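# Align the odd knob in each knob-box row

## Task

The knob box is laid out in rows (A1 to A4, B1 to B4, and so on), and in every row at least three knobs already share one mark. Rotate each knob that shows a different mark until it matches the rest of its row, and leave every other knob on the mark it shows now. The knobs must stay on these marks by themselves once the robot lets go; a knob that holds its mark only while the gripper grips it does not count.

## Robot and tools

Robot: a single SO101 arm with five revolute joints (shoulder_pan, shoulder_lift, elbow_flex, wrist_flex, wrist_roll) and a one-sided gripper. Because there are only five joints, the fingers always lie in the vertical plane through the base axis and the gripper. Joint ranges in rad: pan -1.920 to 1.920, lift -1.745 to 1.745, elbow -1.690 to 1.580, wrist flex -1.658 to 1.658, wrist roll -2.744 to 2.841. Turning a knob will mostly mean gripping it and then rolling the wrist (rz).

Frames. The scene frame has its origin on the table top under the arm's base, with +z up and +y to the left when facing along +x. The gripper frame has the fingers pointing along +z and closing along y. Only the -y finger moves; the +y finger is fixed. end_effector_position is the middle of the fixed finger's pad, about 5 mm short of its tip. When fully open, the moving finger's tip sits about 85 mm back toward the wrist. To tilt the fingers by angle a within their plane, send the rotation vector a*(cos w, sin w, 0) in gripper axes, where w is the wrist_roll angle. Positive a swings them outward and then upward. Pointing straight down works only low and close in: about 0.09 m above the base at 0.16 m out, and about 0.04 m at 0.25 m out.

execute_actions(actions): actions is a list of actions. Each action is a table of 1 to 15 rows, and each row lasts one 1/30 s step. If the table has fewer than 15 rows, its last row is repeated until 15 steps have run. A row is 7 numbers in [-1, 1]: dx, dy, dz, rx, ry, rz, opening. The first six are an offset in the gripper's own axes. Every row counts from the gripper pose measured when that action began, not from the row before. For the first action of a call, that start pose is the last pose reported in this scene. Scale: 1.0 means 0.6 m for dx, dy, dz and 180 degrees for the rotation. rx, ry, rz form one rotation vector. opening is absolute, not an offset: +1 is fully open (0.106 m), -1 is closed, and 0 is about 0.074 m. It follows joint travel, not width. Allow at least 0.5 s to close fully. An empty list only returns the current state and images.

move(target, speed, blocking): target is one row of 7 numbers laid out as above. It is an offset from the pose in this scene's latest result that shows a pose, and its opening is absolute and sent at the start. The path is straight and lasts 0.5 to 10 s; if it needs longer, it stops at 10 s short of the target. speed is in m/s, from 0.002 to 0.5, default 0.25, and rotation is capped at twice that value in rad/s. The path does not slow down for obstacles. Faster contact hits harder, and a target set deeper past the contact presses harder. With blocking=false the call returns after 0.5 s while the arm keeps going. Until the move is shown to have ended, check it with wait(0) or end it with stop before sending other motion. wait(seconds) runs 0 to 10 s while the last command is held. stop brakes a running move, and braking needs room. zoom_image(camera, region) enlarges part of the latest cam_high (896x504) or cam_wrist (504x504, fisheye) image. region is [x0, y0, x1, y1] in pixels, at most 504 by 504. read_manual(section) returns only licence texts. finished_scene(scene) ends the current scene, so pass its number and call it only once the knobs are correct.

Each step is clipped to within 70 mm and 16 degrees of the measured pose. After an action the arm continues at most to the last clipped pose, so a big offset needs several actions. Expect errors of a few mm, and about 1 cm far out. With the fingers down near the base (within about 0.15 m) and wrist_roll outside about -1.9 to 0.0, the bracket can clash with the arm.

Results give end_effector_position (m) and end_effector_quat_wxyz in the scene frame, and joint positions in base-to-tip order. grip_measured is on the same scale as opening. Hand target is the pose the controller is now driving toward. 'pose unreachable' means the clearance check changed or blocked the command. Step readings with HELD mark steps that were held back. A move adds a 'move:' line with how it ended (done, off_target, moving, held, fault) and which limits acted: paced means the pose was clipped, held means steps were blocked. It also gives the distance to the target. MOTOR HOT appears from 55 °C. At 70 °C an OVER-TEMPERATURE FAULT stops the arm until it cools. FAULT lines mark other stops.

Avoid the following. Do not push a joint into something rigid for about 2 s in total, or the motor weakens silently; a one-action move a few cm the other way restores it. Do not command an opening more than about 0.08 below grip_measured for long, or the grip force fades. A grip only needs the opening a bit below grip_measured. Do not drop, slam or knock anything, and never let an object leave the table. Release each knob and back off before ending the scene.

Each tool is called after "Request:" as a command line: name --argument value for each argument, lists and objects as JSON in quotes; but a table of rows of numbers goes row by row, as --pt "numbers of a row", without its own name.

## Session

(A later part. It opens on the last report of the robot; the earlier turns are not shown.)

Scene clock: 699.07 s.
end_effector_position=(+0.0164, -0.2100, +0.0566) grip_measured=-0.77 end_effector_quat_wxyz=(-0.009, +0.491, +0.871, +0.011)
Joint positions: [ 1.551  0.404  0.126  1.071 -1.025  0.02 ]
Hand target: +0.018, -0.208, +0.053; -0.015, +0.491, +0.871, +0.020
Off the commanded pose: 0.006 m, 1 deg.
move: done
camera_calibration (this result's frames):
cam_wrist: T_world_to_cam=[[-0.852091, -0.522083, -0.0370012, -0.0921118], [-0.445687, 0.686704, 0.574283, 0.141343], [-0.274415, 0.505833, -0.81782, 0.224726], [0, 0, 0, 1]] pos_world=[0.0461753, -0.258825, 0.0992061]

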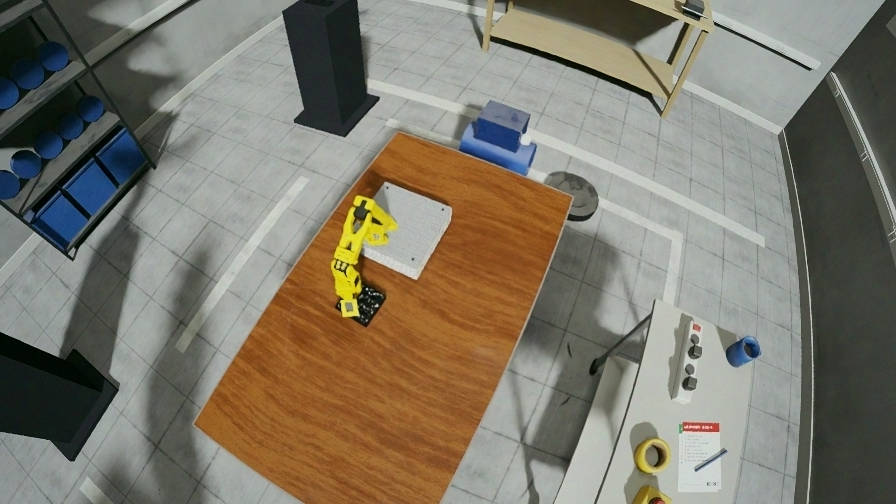

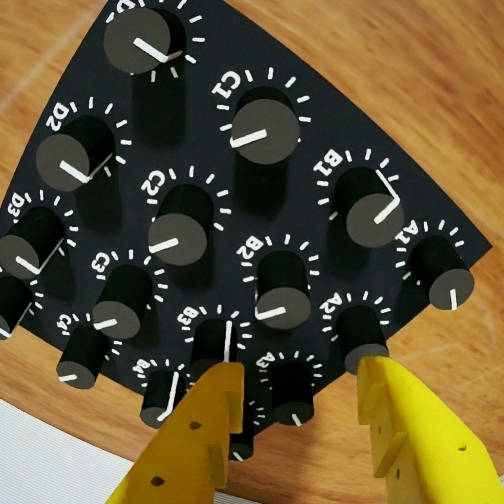

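Request:
zoom_image --camera "cam_wrist" --region '[130, 140, 420, 430]'

Region (130, 140, 420, 430) of cam_wrist's 504x504 image, scaled by 1.738, with more detail than that image has.

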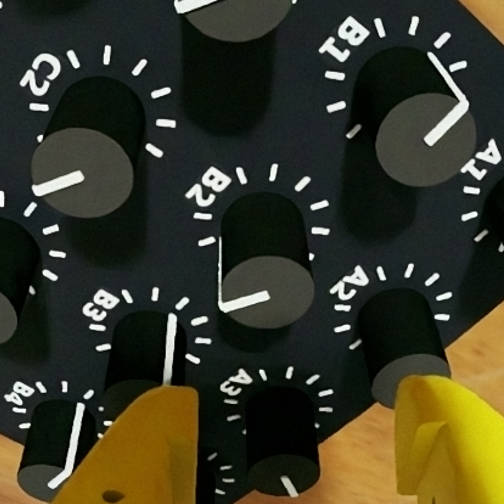

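Request:
zoom_image --camera "cam_wrist" --region '[220, 220, 350, 350]'

Region (220, 220, 350, 350) of cam_wrist's 504x504 image, scaled by 3.877, with more detail than that image has.

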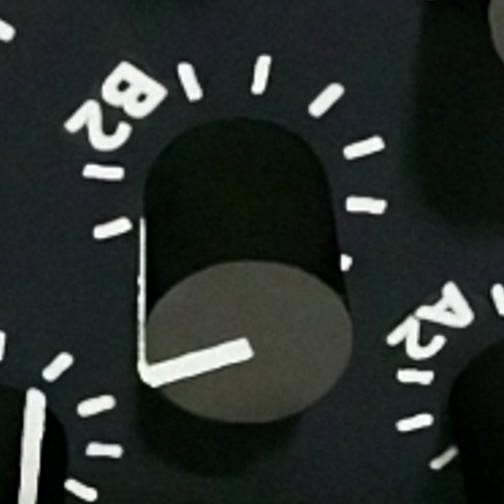

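Request:
move --target '[0.0007, 0.0, 0.0483, -0.005, 0.0092, 0, -0.76]' --speed 0.05

Request:
zoom_image --camera "cam_wrist" --region '[200, 310, 390, 500]'

Scene clock: 765.37 s.
end_effector_position=(+0.0164, -0.2102, +0.0315) grip_measured=-0.77 end_effector_quat_wxyz=(-0.015, +0.491, +0.871, +0.021)
Joint positions: [ 1.551  0.55   0.105  0.97  -1.025  0.02 ]
Hand target: +0.016, -0.209, +0.028; -0.017, +0.491, +0.871, +0.025
Off the commanded pose: 0.004 m, 1 deg.
move: done
camera_calibration (this result's frames):
cam_wrist: T_world_to_cam=[[-0.852169, -0.521054, -0.0480762, -0.0926607], [-0.445021, 0.673345, 0.590392, 0.15262], [-0.275254, 0.524508, -0.805684, 0.207834], [0, 0, 0, 1]] pos_world=[0.0461634, -0.260057, 0.072888]

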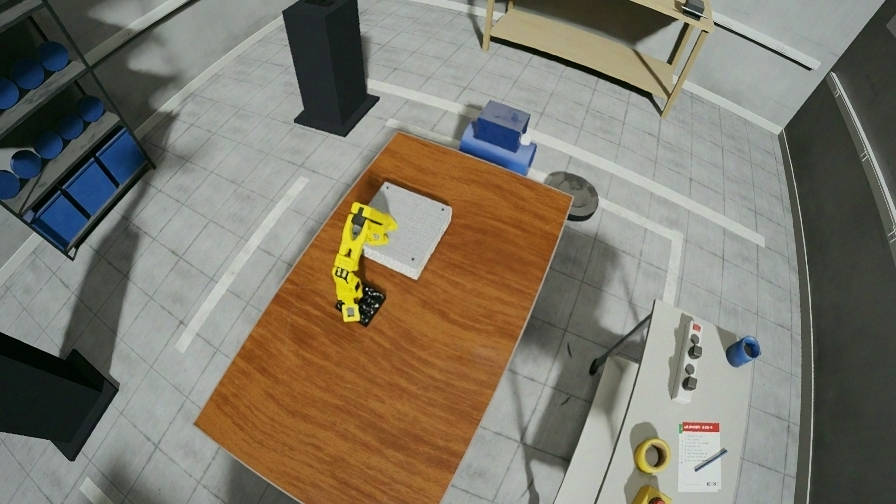

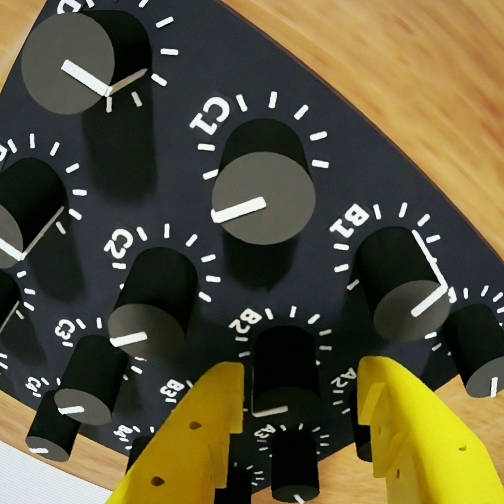

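Region (200, 310, 390, 500) of cam_wrist's 504x504 image, scaled by 2.653, with more detail than that image has.

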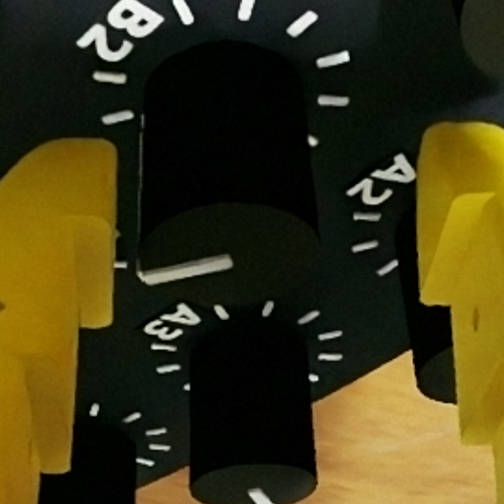

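Request:
execute_actions --actions '[[[0.0012,-0.0022,0,0,0,0.0023,-0.78],[0.0022,-0.004,0,0,0,0.0042,-0.79],[0.003,-0.0054,0,0,0,0.0057,-0.80],[0.0034,-0.0062,0,0,0,0.0065,-0.81],[0.0037,-0.0067,0,0,0,0.007,-0.82],[0.0037,-0.0067,0,0,0,0.007,-0.835],[0.0037,-0.0067,0,0,0,0.007,-0.85],[0.0037,-0.0067,0,0,0,0.007,-0.865],[0.0037,-0.0067,0,0,0,0.007,-0.88],[0.0037,-0.0067,0,0,0,0.007,-0.895],[0.0037,-0.0067,0,0,0,0.007,-0.91],[0.0037,-0.0067,0,0,0,0.007,-0.92],[0.0037,-0.0067,0,0,0,0.007,-0.93]]]'

Request:
zoom_image --camera "cam_wrist" --region '[200, 310, 390, 500]'

Scene clock: 790.87 s.
end_effector_position=(+0.0148, -0.2104, +0.0315) grip_measured=-0.88 end_effector_quat_wxyz=(-0.015, +0.494, +0.869, +0.021)
Joint positions: [ 1.559  0.55   0.105  0.97  -1.025  0.011]
Hand target: +0.012, -0.210, +0.031; -0.014, +0.500, +0.866, +0.021
Off the commanded pose: 0.003 m, 1 deg.
Step readings (end_effector_position):
0: (+0.0164, -0.2102, +0.0315)
1: (+0.0164, -0.2102, +0.0315)
2: (+0.0164, -0.2102, +0.0315)
4: (+0.0157, -0.2103, +0.0315)
8: (+0.0148, -0.2104, +0.0315)
15: end_effector_position above
camera_calibration (this result's frames):
cam_wrist: T_world_to_cam=[[-0.856139, -0.514504, -0.0480862, -0.09266], [-0.439857, 0.67675, 0.590368, 0.152621], [-0.271204, 0.526588, -0.8057, 0.207835], [0, 0, 0, 1]] pos_world=[0.0441674, -0.260404, 0.072894]

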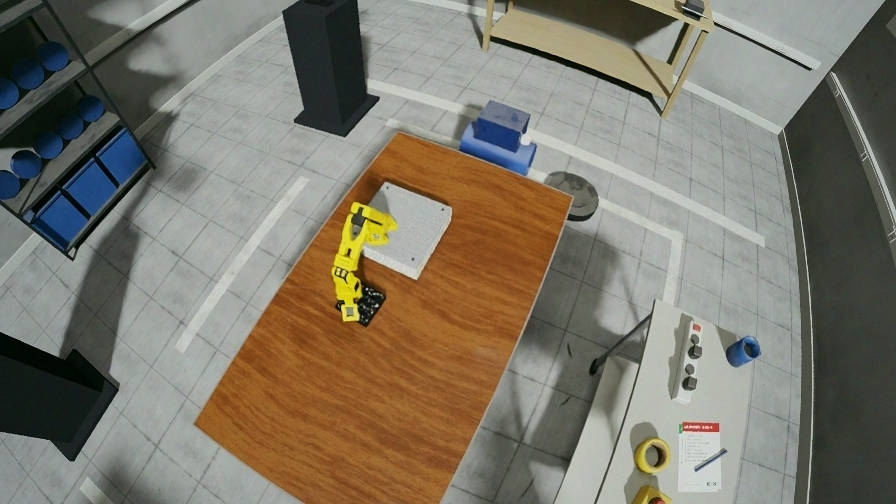

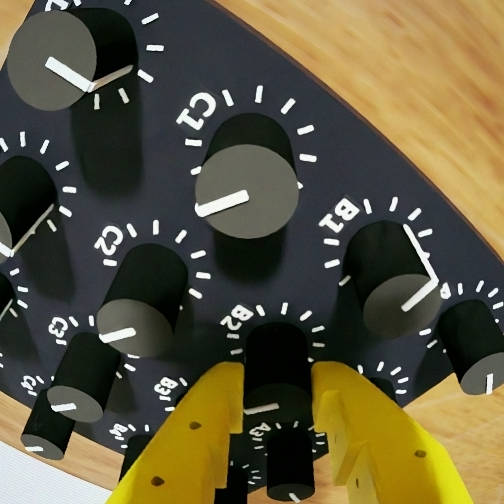

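Region (200, 310, 390, 500) of cam_wrist's 504x504 image, scaled by 2.653, with more detail than that image has.

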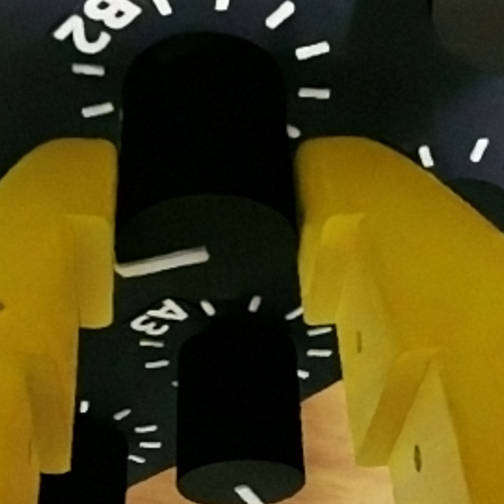

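Request:
execute_actions --actions '[[[0.0002,0,0,0,0,-0.0083,-0.94],[0.0006,0,0,0,0,-0.0194,-0.94],[0.001,-0.0001,0,0,0,-0.0333,-0.94],[0.0015,-0.0001,0,0,0,-0.05,-0.94],[0.002,-0.0002,0,0,0,-0.0667,-0.94],[0.0025,-0.0003,0,0,0,-0.0833,-0.94],[0.0029,-0.0005,0,0,0,-0.1,-0.94],[0.0034,-0.0006,0,0,0,-0.1167,-0.94],[0.0039,-0.0008,0,0,0,-0.1333,-0.94],[0.0043,-0.001,0,0,0,-0.15,-0.94],[0.0048,-0.0013,0,0,0,-0.1667,-0.94],[0.0052,-0.0015,0,0,0,-0.1833,-0.94],[0.0056,-0.0018,0,0,0,-0.2,-0.94],[0.006,-0.0021,0,0,0,-0.2167,-0.94],[0.0064,-0.0024,0,0,0,-0.2333,-0.94]],[[0.0021,-0.0002,0,0,0,-0.0722,-0.94],[0.0026,-0.0004,0,0,0,-0.0889,-0.94],[0.0031,-0.0005,0,0,0,-0.1056,-0.94],[0.0036,-0.0007,0,0,0,-0.1222,-0.94],[0.004,-0.0009,0,0,0,-0.1389,-0.94],[0.0045,-0.0011,0,0,0,-0.1556,-0.94],[0.0049,-0.0014,0,0,0,-0.1722,-0.94],[0.0053,-0.0016,0,0,0,-0.1889,-0.94],[0.0057,-0.0019,0,0,0,-0.2056,-0.94],[0.0061,-0.0022,0,0,0,-0.2222,-0.94],[0.0065,-0.0026,0,0,0,-0.2389,-0.94],[0.0068,-0.0029,0,0,0,-0.2556,-0.94],[0.0072,-0.0033,0,0,0,-0.2722,-0.94],[0.0075,-0.0036,0,0,0,-0.2889,-0.94],[0.0078,-0.004,0,0,0,-0.3056,-0.94]],[[0.0021,-0.0002,0,0,0,-0.0722,-0.94],[0.0026,-0.0004,0,0,0,-0.0889,-0.94],[0.0031,-0.0005,0,0,0,-0.1056,-0.94],[0.0036,-0.0007,0,0,0,-0.1222,-0.94],[0.004,-0.0009,0,0,0,-0.1389,-0.94],[0.0045,-0.0011,0,0,0,-0.1556,-0.94],[0.0049,-0.0014,0,0,0,-0.1722,-0.94],[0.0053,-0.0016,0,0,0,-0.1889,-0.94],[0.0057,-0.0019,0,0,0,-0.2056,-0.94],[0.0061,-0.0022,0,0,0,-0.2222,-0.94],[0.0065,-0.0026,0,0,0,-0.2389,-0.94],[0.0068,-0.0029,0,0,0,-0.2556,-0.94],[0.0072,-0.0033,0,0,0,-0.2722,-0.94],[0.0075,-0.0036,0,0,0,-0.2889,-0.94],[0.0078,-0.004,0,0,0,-0.3056,-0.94]],[[0.0021,-0.0002,0,0,0,-0.0722,-0.94],[0.0026,-0.0004,0,0,0,-0.0889,-0.94],[0.0031,-0.0005,0,0,0,-0.1056,-0.94],[0.0036,-0.0007,0,0,0,-0.1222,-0.94],[0.004,-0.0009,0,0,0,-0.1389,-0.94],[0.0045,-0.0011,0,0,0,-0.1556,-0.94],[0.0049,-0.0014,0,0,0,-0.1722,-0.94],[0.0053,-0.0016,0,0,0,-0.1889,-0.94],[0.0057,-0.0019,0,0,0,-0.2056,-0.94],[0.0061,-0.0022,0,0,0,-0.2222,-0.94],[0.0065,-0.0026,0,0,0,-0.2389,-0.94],[0.0068,-0.0029,0,0,0,-0.2556,-0.94],[0.0072,-0.0033,0,0,0,-0.2722,-0.94],[0.0075,-0.0036,0,0,0,-0.2889,-0.94],[0.0078,-0.004,0,0,0,-0.3056,-0.94]],[[0.0021,-0.0002,0,0,0,-0.0722,-0.94],[0.0026,-0.0004,0,0,0,-0.0889,-0.94],[0.0031,-0.0005,0,0,0,-0.1056,-0.94],[0.0036,-0.0007,0,0,0,-0.1222,-0.94],[0.004,-0.0009,0,0,0,-0.1389,-0.94],[0.0045,-0.0011,0,0,0,-0.1556,-0.94],[0.0049,-0.0014,0,0,0,-0.1722,-0.94],[0.0052,-0.0015,0,0,0,-0.1861,-0.94],[0.0056,-0.0018,0,0,0,-0.1972,-0.94],[0.0057,-0.0019,0,0,0,-0.2056,-0.94],[0.0059,-0.002,0,0,0,-0.2125,-0.94],[0.006,-0.0021,0,0,0,-0.2181,-0.94],[0.0061,-0.0022,0,0,0,-0.2222,-0.94]]]'

Scene clock: 844.20 s.
end_effector_position=(+0.0029, -0.2180, +0.0308) grip_measured=-0.88 end_effector_quat_wxyz=(-0.029, +0.953, -0.302, -0.012)
Joint positions: [1.562 0.542 0.12  0.975 2.54  0.011]
Hand target: +0.004, -0.217, +0.031; -0.030, +0.958, -0.284, -0.012
Off the commanded pose: 0.001 m, 2 deg.
Step readings (end_effector_position; steps 1 to 15: 1st action; 16 to 30: 2nd action; 31 to 45: 3rd action; 46 to 60: 4th action; 61 to 75: 5th action):
0: (+0.0148, -0.2104, +0.0315)
1: (+0.0148, -0.2104, +0.0315)
2: (+0.0147, -0.2103, +0.0315)
4: (+0.0146, -0.2101, +0.0315)
8: (+0.0138, -0.2095, +0.0317)
15: (+0.0122, -0.2078, +0.0318)
16: (+0.0118, -0.2076, +0.0318)
17: (+0.0114, -0.2075, +0.0318)
19: (+0.0109, -0.2072, +0.0318)
23: (+0.0096, -0.2070, +0.0318)
30: (+0.0071, -0.2074, +0.0318)
31: (+0.0068, -0.2076, +0.0318)
32: (+0.0064, -0.2077, +0.0318)
34: (+0.0057, -0.2081, +0.0318)
38: (+0.0043, -0.2091, +0.0317)
45: (+0.0026, -0.2100, +0.0310)
46: (+0.0024, -0.2103, +0.0310)
47: (+0.0022, -0.2105, +0.0310)
49: (+0.0020, -0.2110, +0.0310)
53: (+0.0017, -0.2119, +0.0309)
60: (+0.0018, -0.2140, +0.0309)
61: (+0.0016, -0.2144, +0.0309)
62: (+0.0018, -0.2148, +0.0309)
64: (+0.0018, -0.2155, +0.0308)
68: (+0.0021, -0.2165, +0.0306)
75: end_effector_position above
camera_calibration (this result's frames):
cam_wrist: T_world_to_cam=[[0.570768, 0.820787, 0.0230804, 0.177959], [0.694552, -0.497597, 0.519611, -0.104174], [0.437974, -0.280547, -0.854091, 0.0315534], [0, 0, 0, 1]] pos_world=[-0.043039, -0.189051, 0.0769719]

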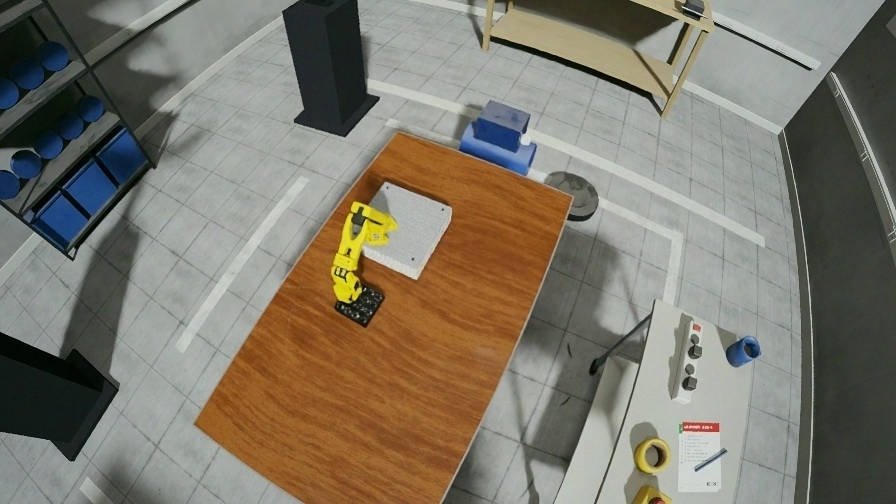

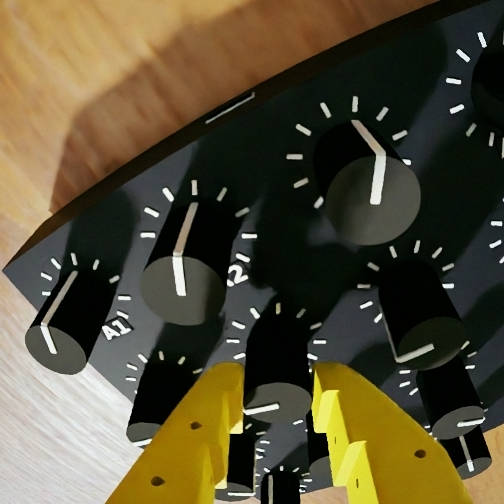

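Request:
zoom_image --camera "cam_wrist" --region '[120, 90, 480, 450]'

Request:
zoom_image --camera "cam_wrist" --region '[200, 290, 360, 450]'

Region (120, 90, 480, 450) of cam_wrist's 504x504 image, scaled by 1.400, with more detail than that image has.

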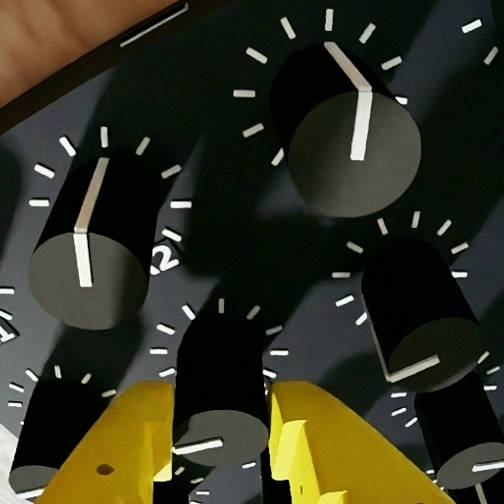

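Region (200, 290, 360, 450) of cam_wrist's 504x504 image, scaled by 3.150, with more detail than that image has.

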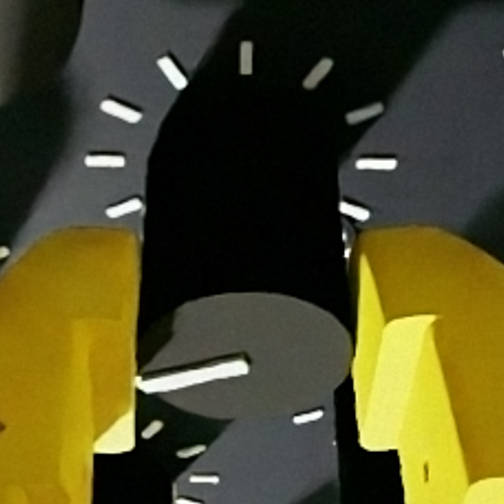

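Request:
execute_actions --actions '[[[0.0005,0,0,0,0,-0.018,-0.94],[0.0008,0,0,0,0,-0.028,-0.94],[0.0011,-0.0001,0,0,0,-0.038,-0.94],[0.0014,-0.0001,0,0,0,-0.047,-0.94],[0.0016,-0.0001,0,0,0,-0.055,-0.94],[0.0018,-0.0002,0,0,0,-0.060,-0.94],[0.0019,-0.0002,0,0,0,-0.063,-0.94],[0.0019,-0.0002,0,0,0,-0.064,-0.94],[0.0019,-0.0002,0,0,0,-0.064,-0.94],[0.0019,-0.0002,0,0,0,-0.064,-0.94],[0.0019,-0.0002,0,0,0,-0.064,-0.94],[0.0019,-0.0002,0,0,0,-0.064,-0.94],[0.0019,-0.0002,0,0,0,-0.064,-0.94],[0.0019,-0.0002,0,0,0,-0.064,-0.94],[0.0019,-0.0002,0,0,0,-0.064,-0.94]]]'

Request:
zoom_image --camera "cam_wrist" --region '[200, 290, 360, 450]'

Scene clock: 883.13 s.
end_effector_position=(+0.0036, -0.2191, +0.0309) grip_measured=-0.88 end_effector_quat_wxyz=(-0.030, +0.977, -0.212, -0.009)
Joint positions: [1.565 0.542 0.119 0.975 2.73  0.011]
Hand target: +0.004, -0.219, +0.031; -0.030, +0.978, -0.205, -0.009
Off the commanded pose: 0.001 m, 1 deg.
Step readings (end_effector_position):
0: (+0.0031, -0.2181, +0.0308)
1: (+0.0028, -0.2181, +0.0308)
2: (+0.0028, -0.2181, +0.0308)
4: (+0.0027, -0.2183, +0.0308)
8: (+0.0034, -0.2186, +0.0307)
15: end_effector_position above
camera_calibration (this result's frames):
cam_wrist: T_world_to_cam=[[0.408117, 0.912489, 0.0283644, 0.19898], [0.768647, -0.360214, 0.528609, -0.0756832], [0.492567, -0.193932, -0.848391, 0.0496581], [0, 0, 0, 1]] pos_world=[-0.0474935, -0.199199, 0.0764923]

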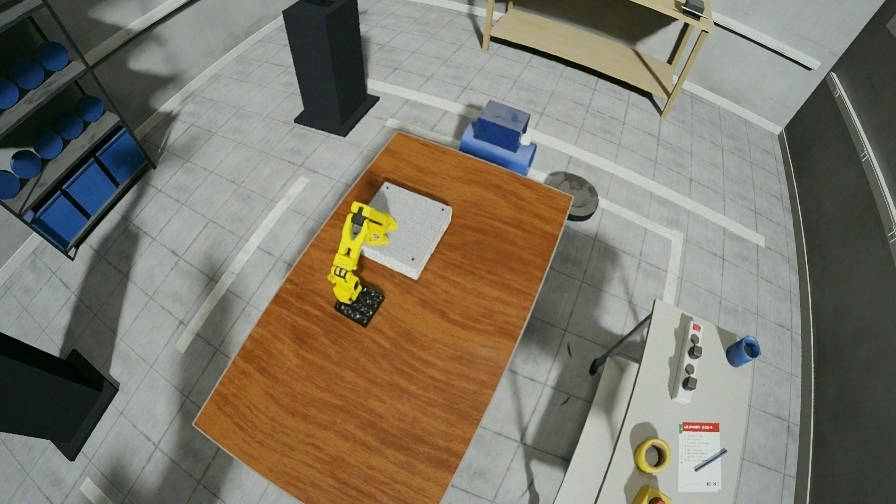

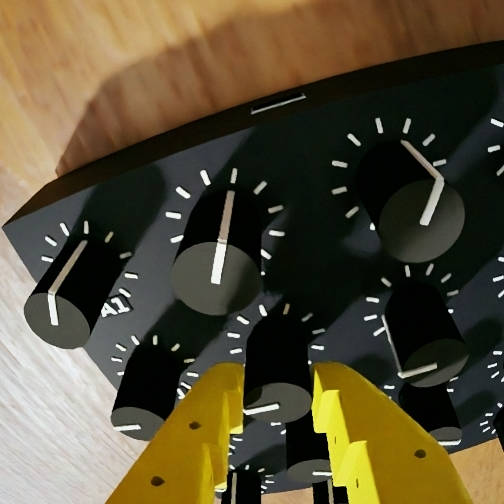

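Region (200, 290, 360, 450) of cam_wrist's 504x504 image, scaled by 3.150, with more detail than that image has.

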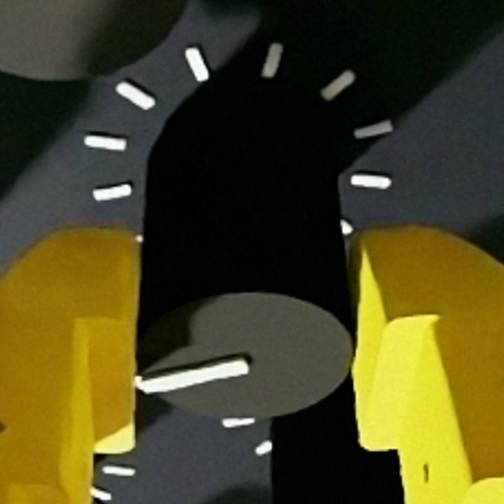

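Request:
execute_actions --actions '[[[0,0,0,0,0,0,-0.89],[0,0,0,0,0,0,-0.86],[0,0,0,0,0,0,-0.83],[0,0,0,0,0,0,-0.82],[0,0,0,0,0,0,-0.82],[0.0006,0.0012,-0.002,-0.0015,0.0007,0,-0.82],[0.0012,0.0024,-0.0045,-0.003,0.0014,0,-0.82],[0.0017,0.0034,-0.007,-0.0043,0.0021,0,-0.82],[0.0017,0.0034,-0.010,-0.0043,0.0021,0,-0.82],[0.0017,0.0034,-0.013,-0.0043,0.0021,0,-0.82],[0.0017,0.0034,-0.016,-0.0043,0.0021,0,-0.82],[0.0017,0.0034,-0.019,-0.0043,0.0021,0,-0.82],[0.0017,0.0034,-0.022,-0.0043,0.0021,0,-0.82],[0.0017,0.0034,-0.026,-0.0043,0.0021,0,-0.82],[0.0017,0.0034,-0.030,-0.0043,0.0021,0,-0.82]],[[0.0017,0.0034,-0.020,-0.0043,0.0021,0,-0.82],[0.0017,0.0034,-0.025,-0.0043,0.0021,0,-0.82],[0.0017,0.0034,-0.031,-0.0043,0.0021,0,-0.82],[0.0017,0.0034,-0.037,-0.0043,0.0021,0,-0.82],[0.001,0.003,-0.043,-0.005,0.0025,0,-0.80],[0.0,0.002,-0.050,-0.007,0.0035,0,-0.75],[-0.001,0.001,-0.057,-0.009,0.0045,0,-0.65],[-0.002,0.0,-0.064,-0.011,0.0055,0,-0.55],[-0.003,-0.002,-0.071,-0.013,0.0065,0,-0.45],[-0.004,-0.004,-0.078,-0.015,0.0075,0,-0.35],[-0.005,-0.006,-0.084,-0.017,0.0085,0,-0.25],[-0.006,-0.008,-0.089,-0.018,0.009,0,-0.2],[-0.006,-0.009,-0.093,-0.019,0.0095,0,-0.2],[-0.006,-0.010,-0.096,-0.02,0.01,0,-0.2],[-0.006,-0.010,-0.098,-0.02,0.01,0,-0.2]]]'

Scene clock: 903.97 s.
end_effector_position=(+0.0034, -0.2175, +0.0906) grip_measured=-0.28 end_effector_quat_wxyz=(+0.002, +0.977, -0.212, -0.001)
Joint positions: [1.566 0.215 0.133 1.223 2.732 0.055]
Hand target: +0.003, -0.215, +0.097; +0.005, +0.977, -0.212, -0.000
Off the commanded pose: 0.008 m, 0 deg.
Step readings (end_effector_position; steps 1 to 15: 1st action; 16 to 30: 2nd action):
0: (+0.0036, -0.2191, +0.0309)
1: (+0.0033, -0.2191, +0.0309)
2: (+0.0033, -0.2191, +0.0309)
4: (+0.0033, -0.2195, +0.0311)
8: (+0.0033, -0.2197, +0.0314)
15: (+0.0033, -0.2192, +0.0395)
16: (+0.0033, -0.2193, +0.0417)
17: (+0.0033, -0.2190, +0.0436)
19: (+0.0033, -0.2195, +0.0491)
23: (+0.0034, -0.2202, +0.0630)
30: end_effector_position above
camera_calibration (this result's frames):
cam_wrist: T_world_to_cam=[[0.407966, 0.912519, -0.0295516, 0.201181], [0.767562, -0.325272, 0.552311, -0.101052], [0.494382, -0.248006, -0.833114, 0.0875846], [0, 0, 0, 1]] pos_world=[-0.047812, -0.19473, 0.134725]

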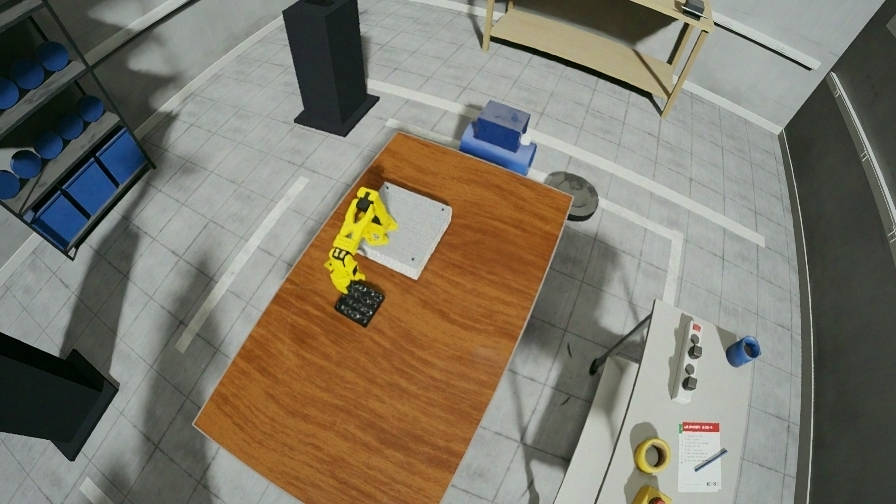

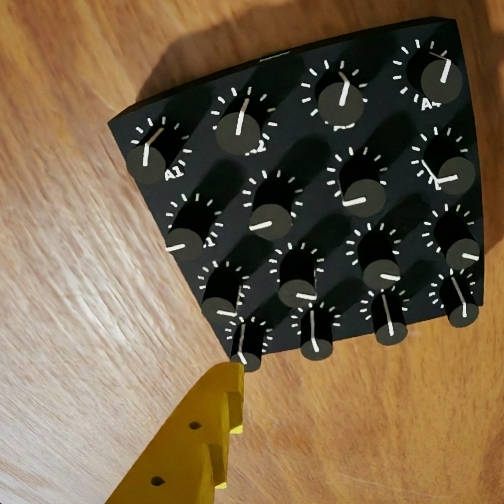

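Request:
zoom_image --camera "cam_wrist" --region '[100, 60, 330, 290]'

Request:
zoom_image --camera "cam_wrist" --region '[274, 10, 504, 240]'

Request:
zoom_image --camera "cam_wrist" --region '[180, 190, 500, 380]'

Region (100, 60, 330, 290) of cam_wrist's 504x504 image, scaled by 2.191, with more detail than that image has.

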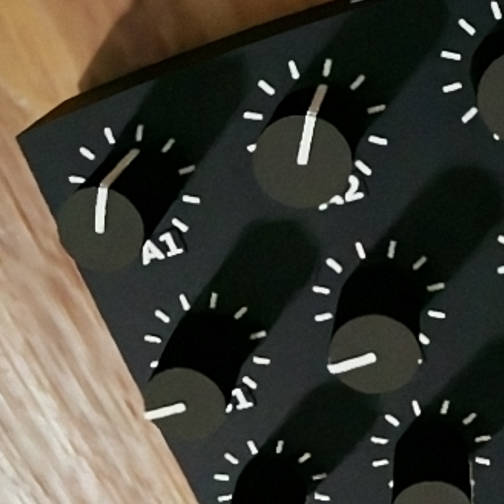

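Region (274, 10, 504, 240) of cam_wrist's 504x504 image, scaled by 2.191, with more detail than that image has.

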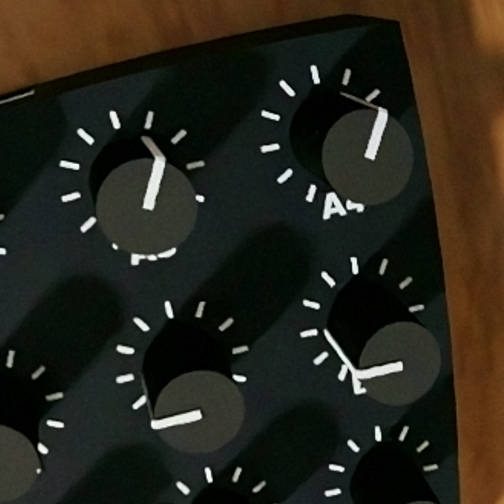

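Region (180, 190, 500, 380) of cam_wrist's 504x504 image, scaled by 1.575, with more detail than that image has; it fills the top 299 rows of this view, and the rest is white.

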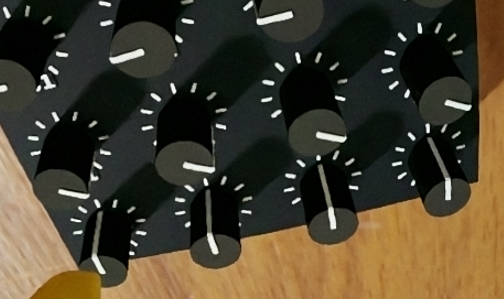

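Request:
finished_scene --scene 1

The scene is finished: the task was done.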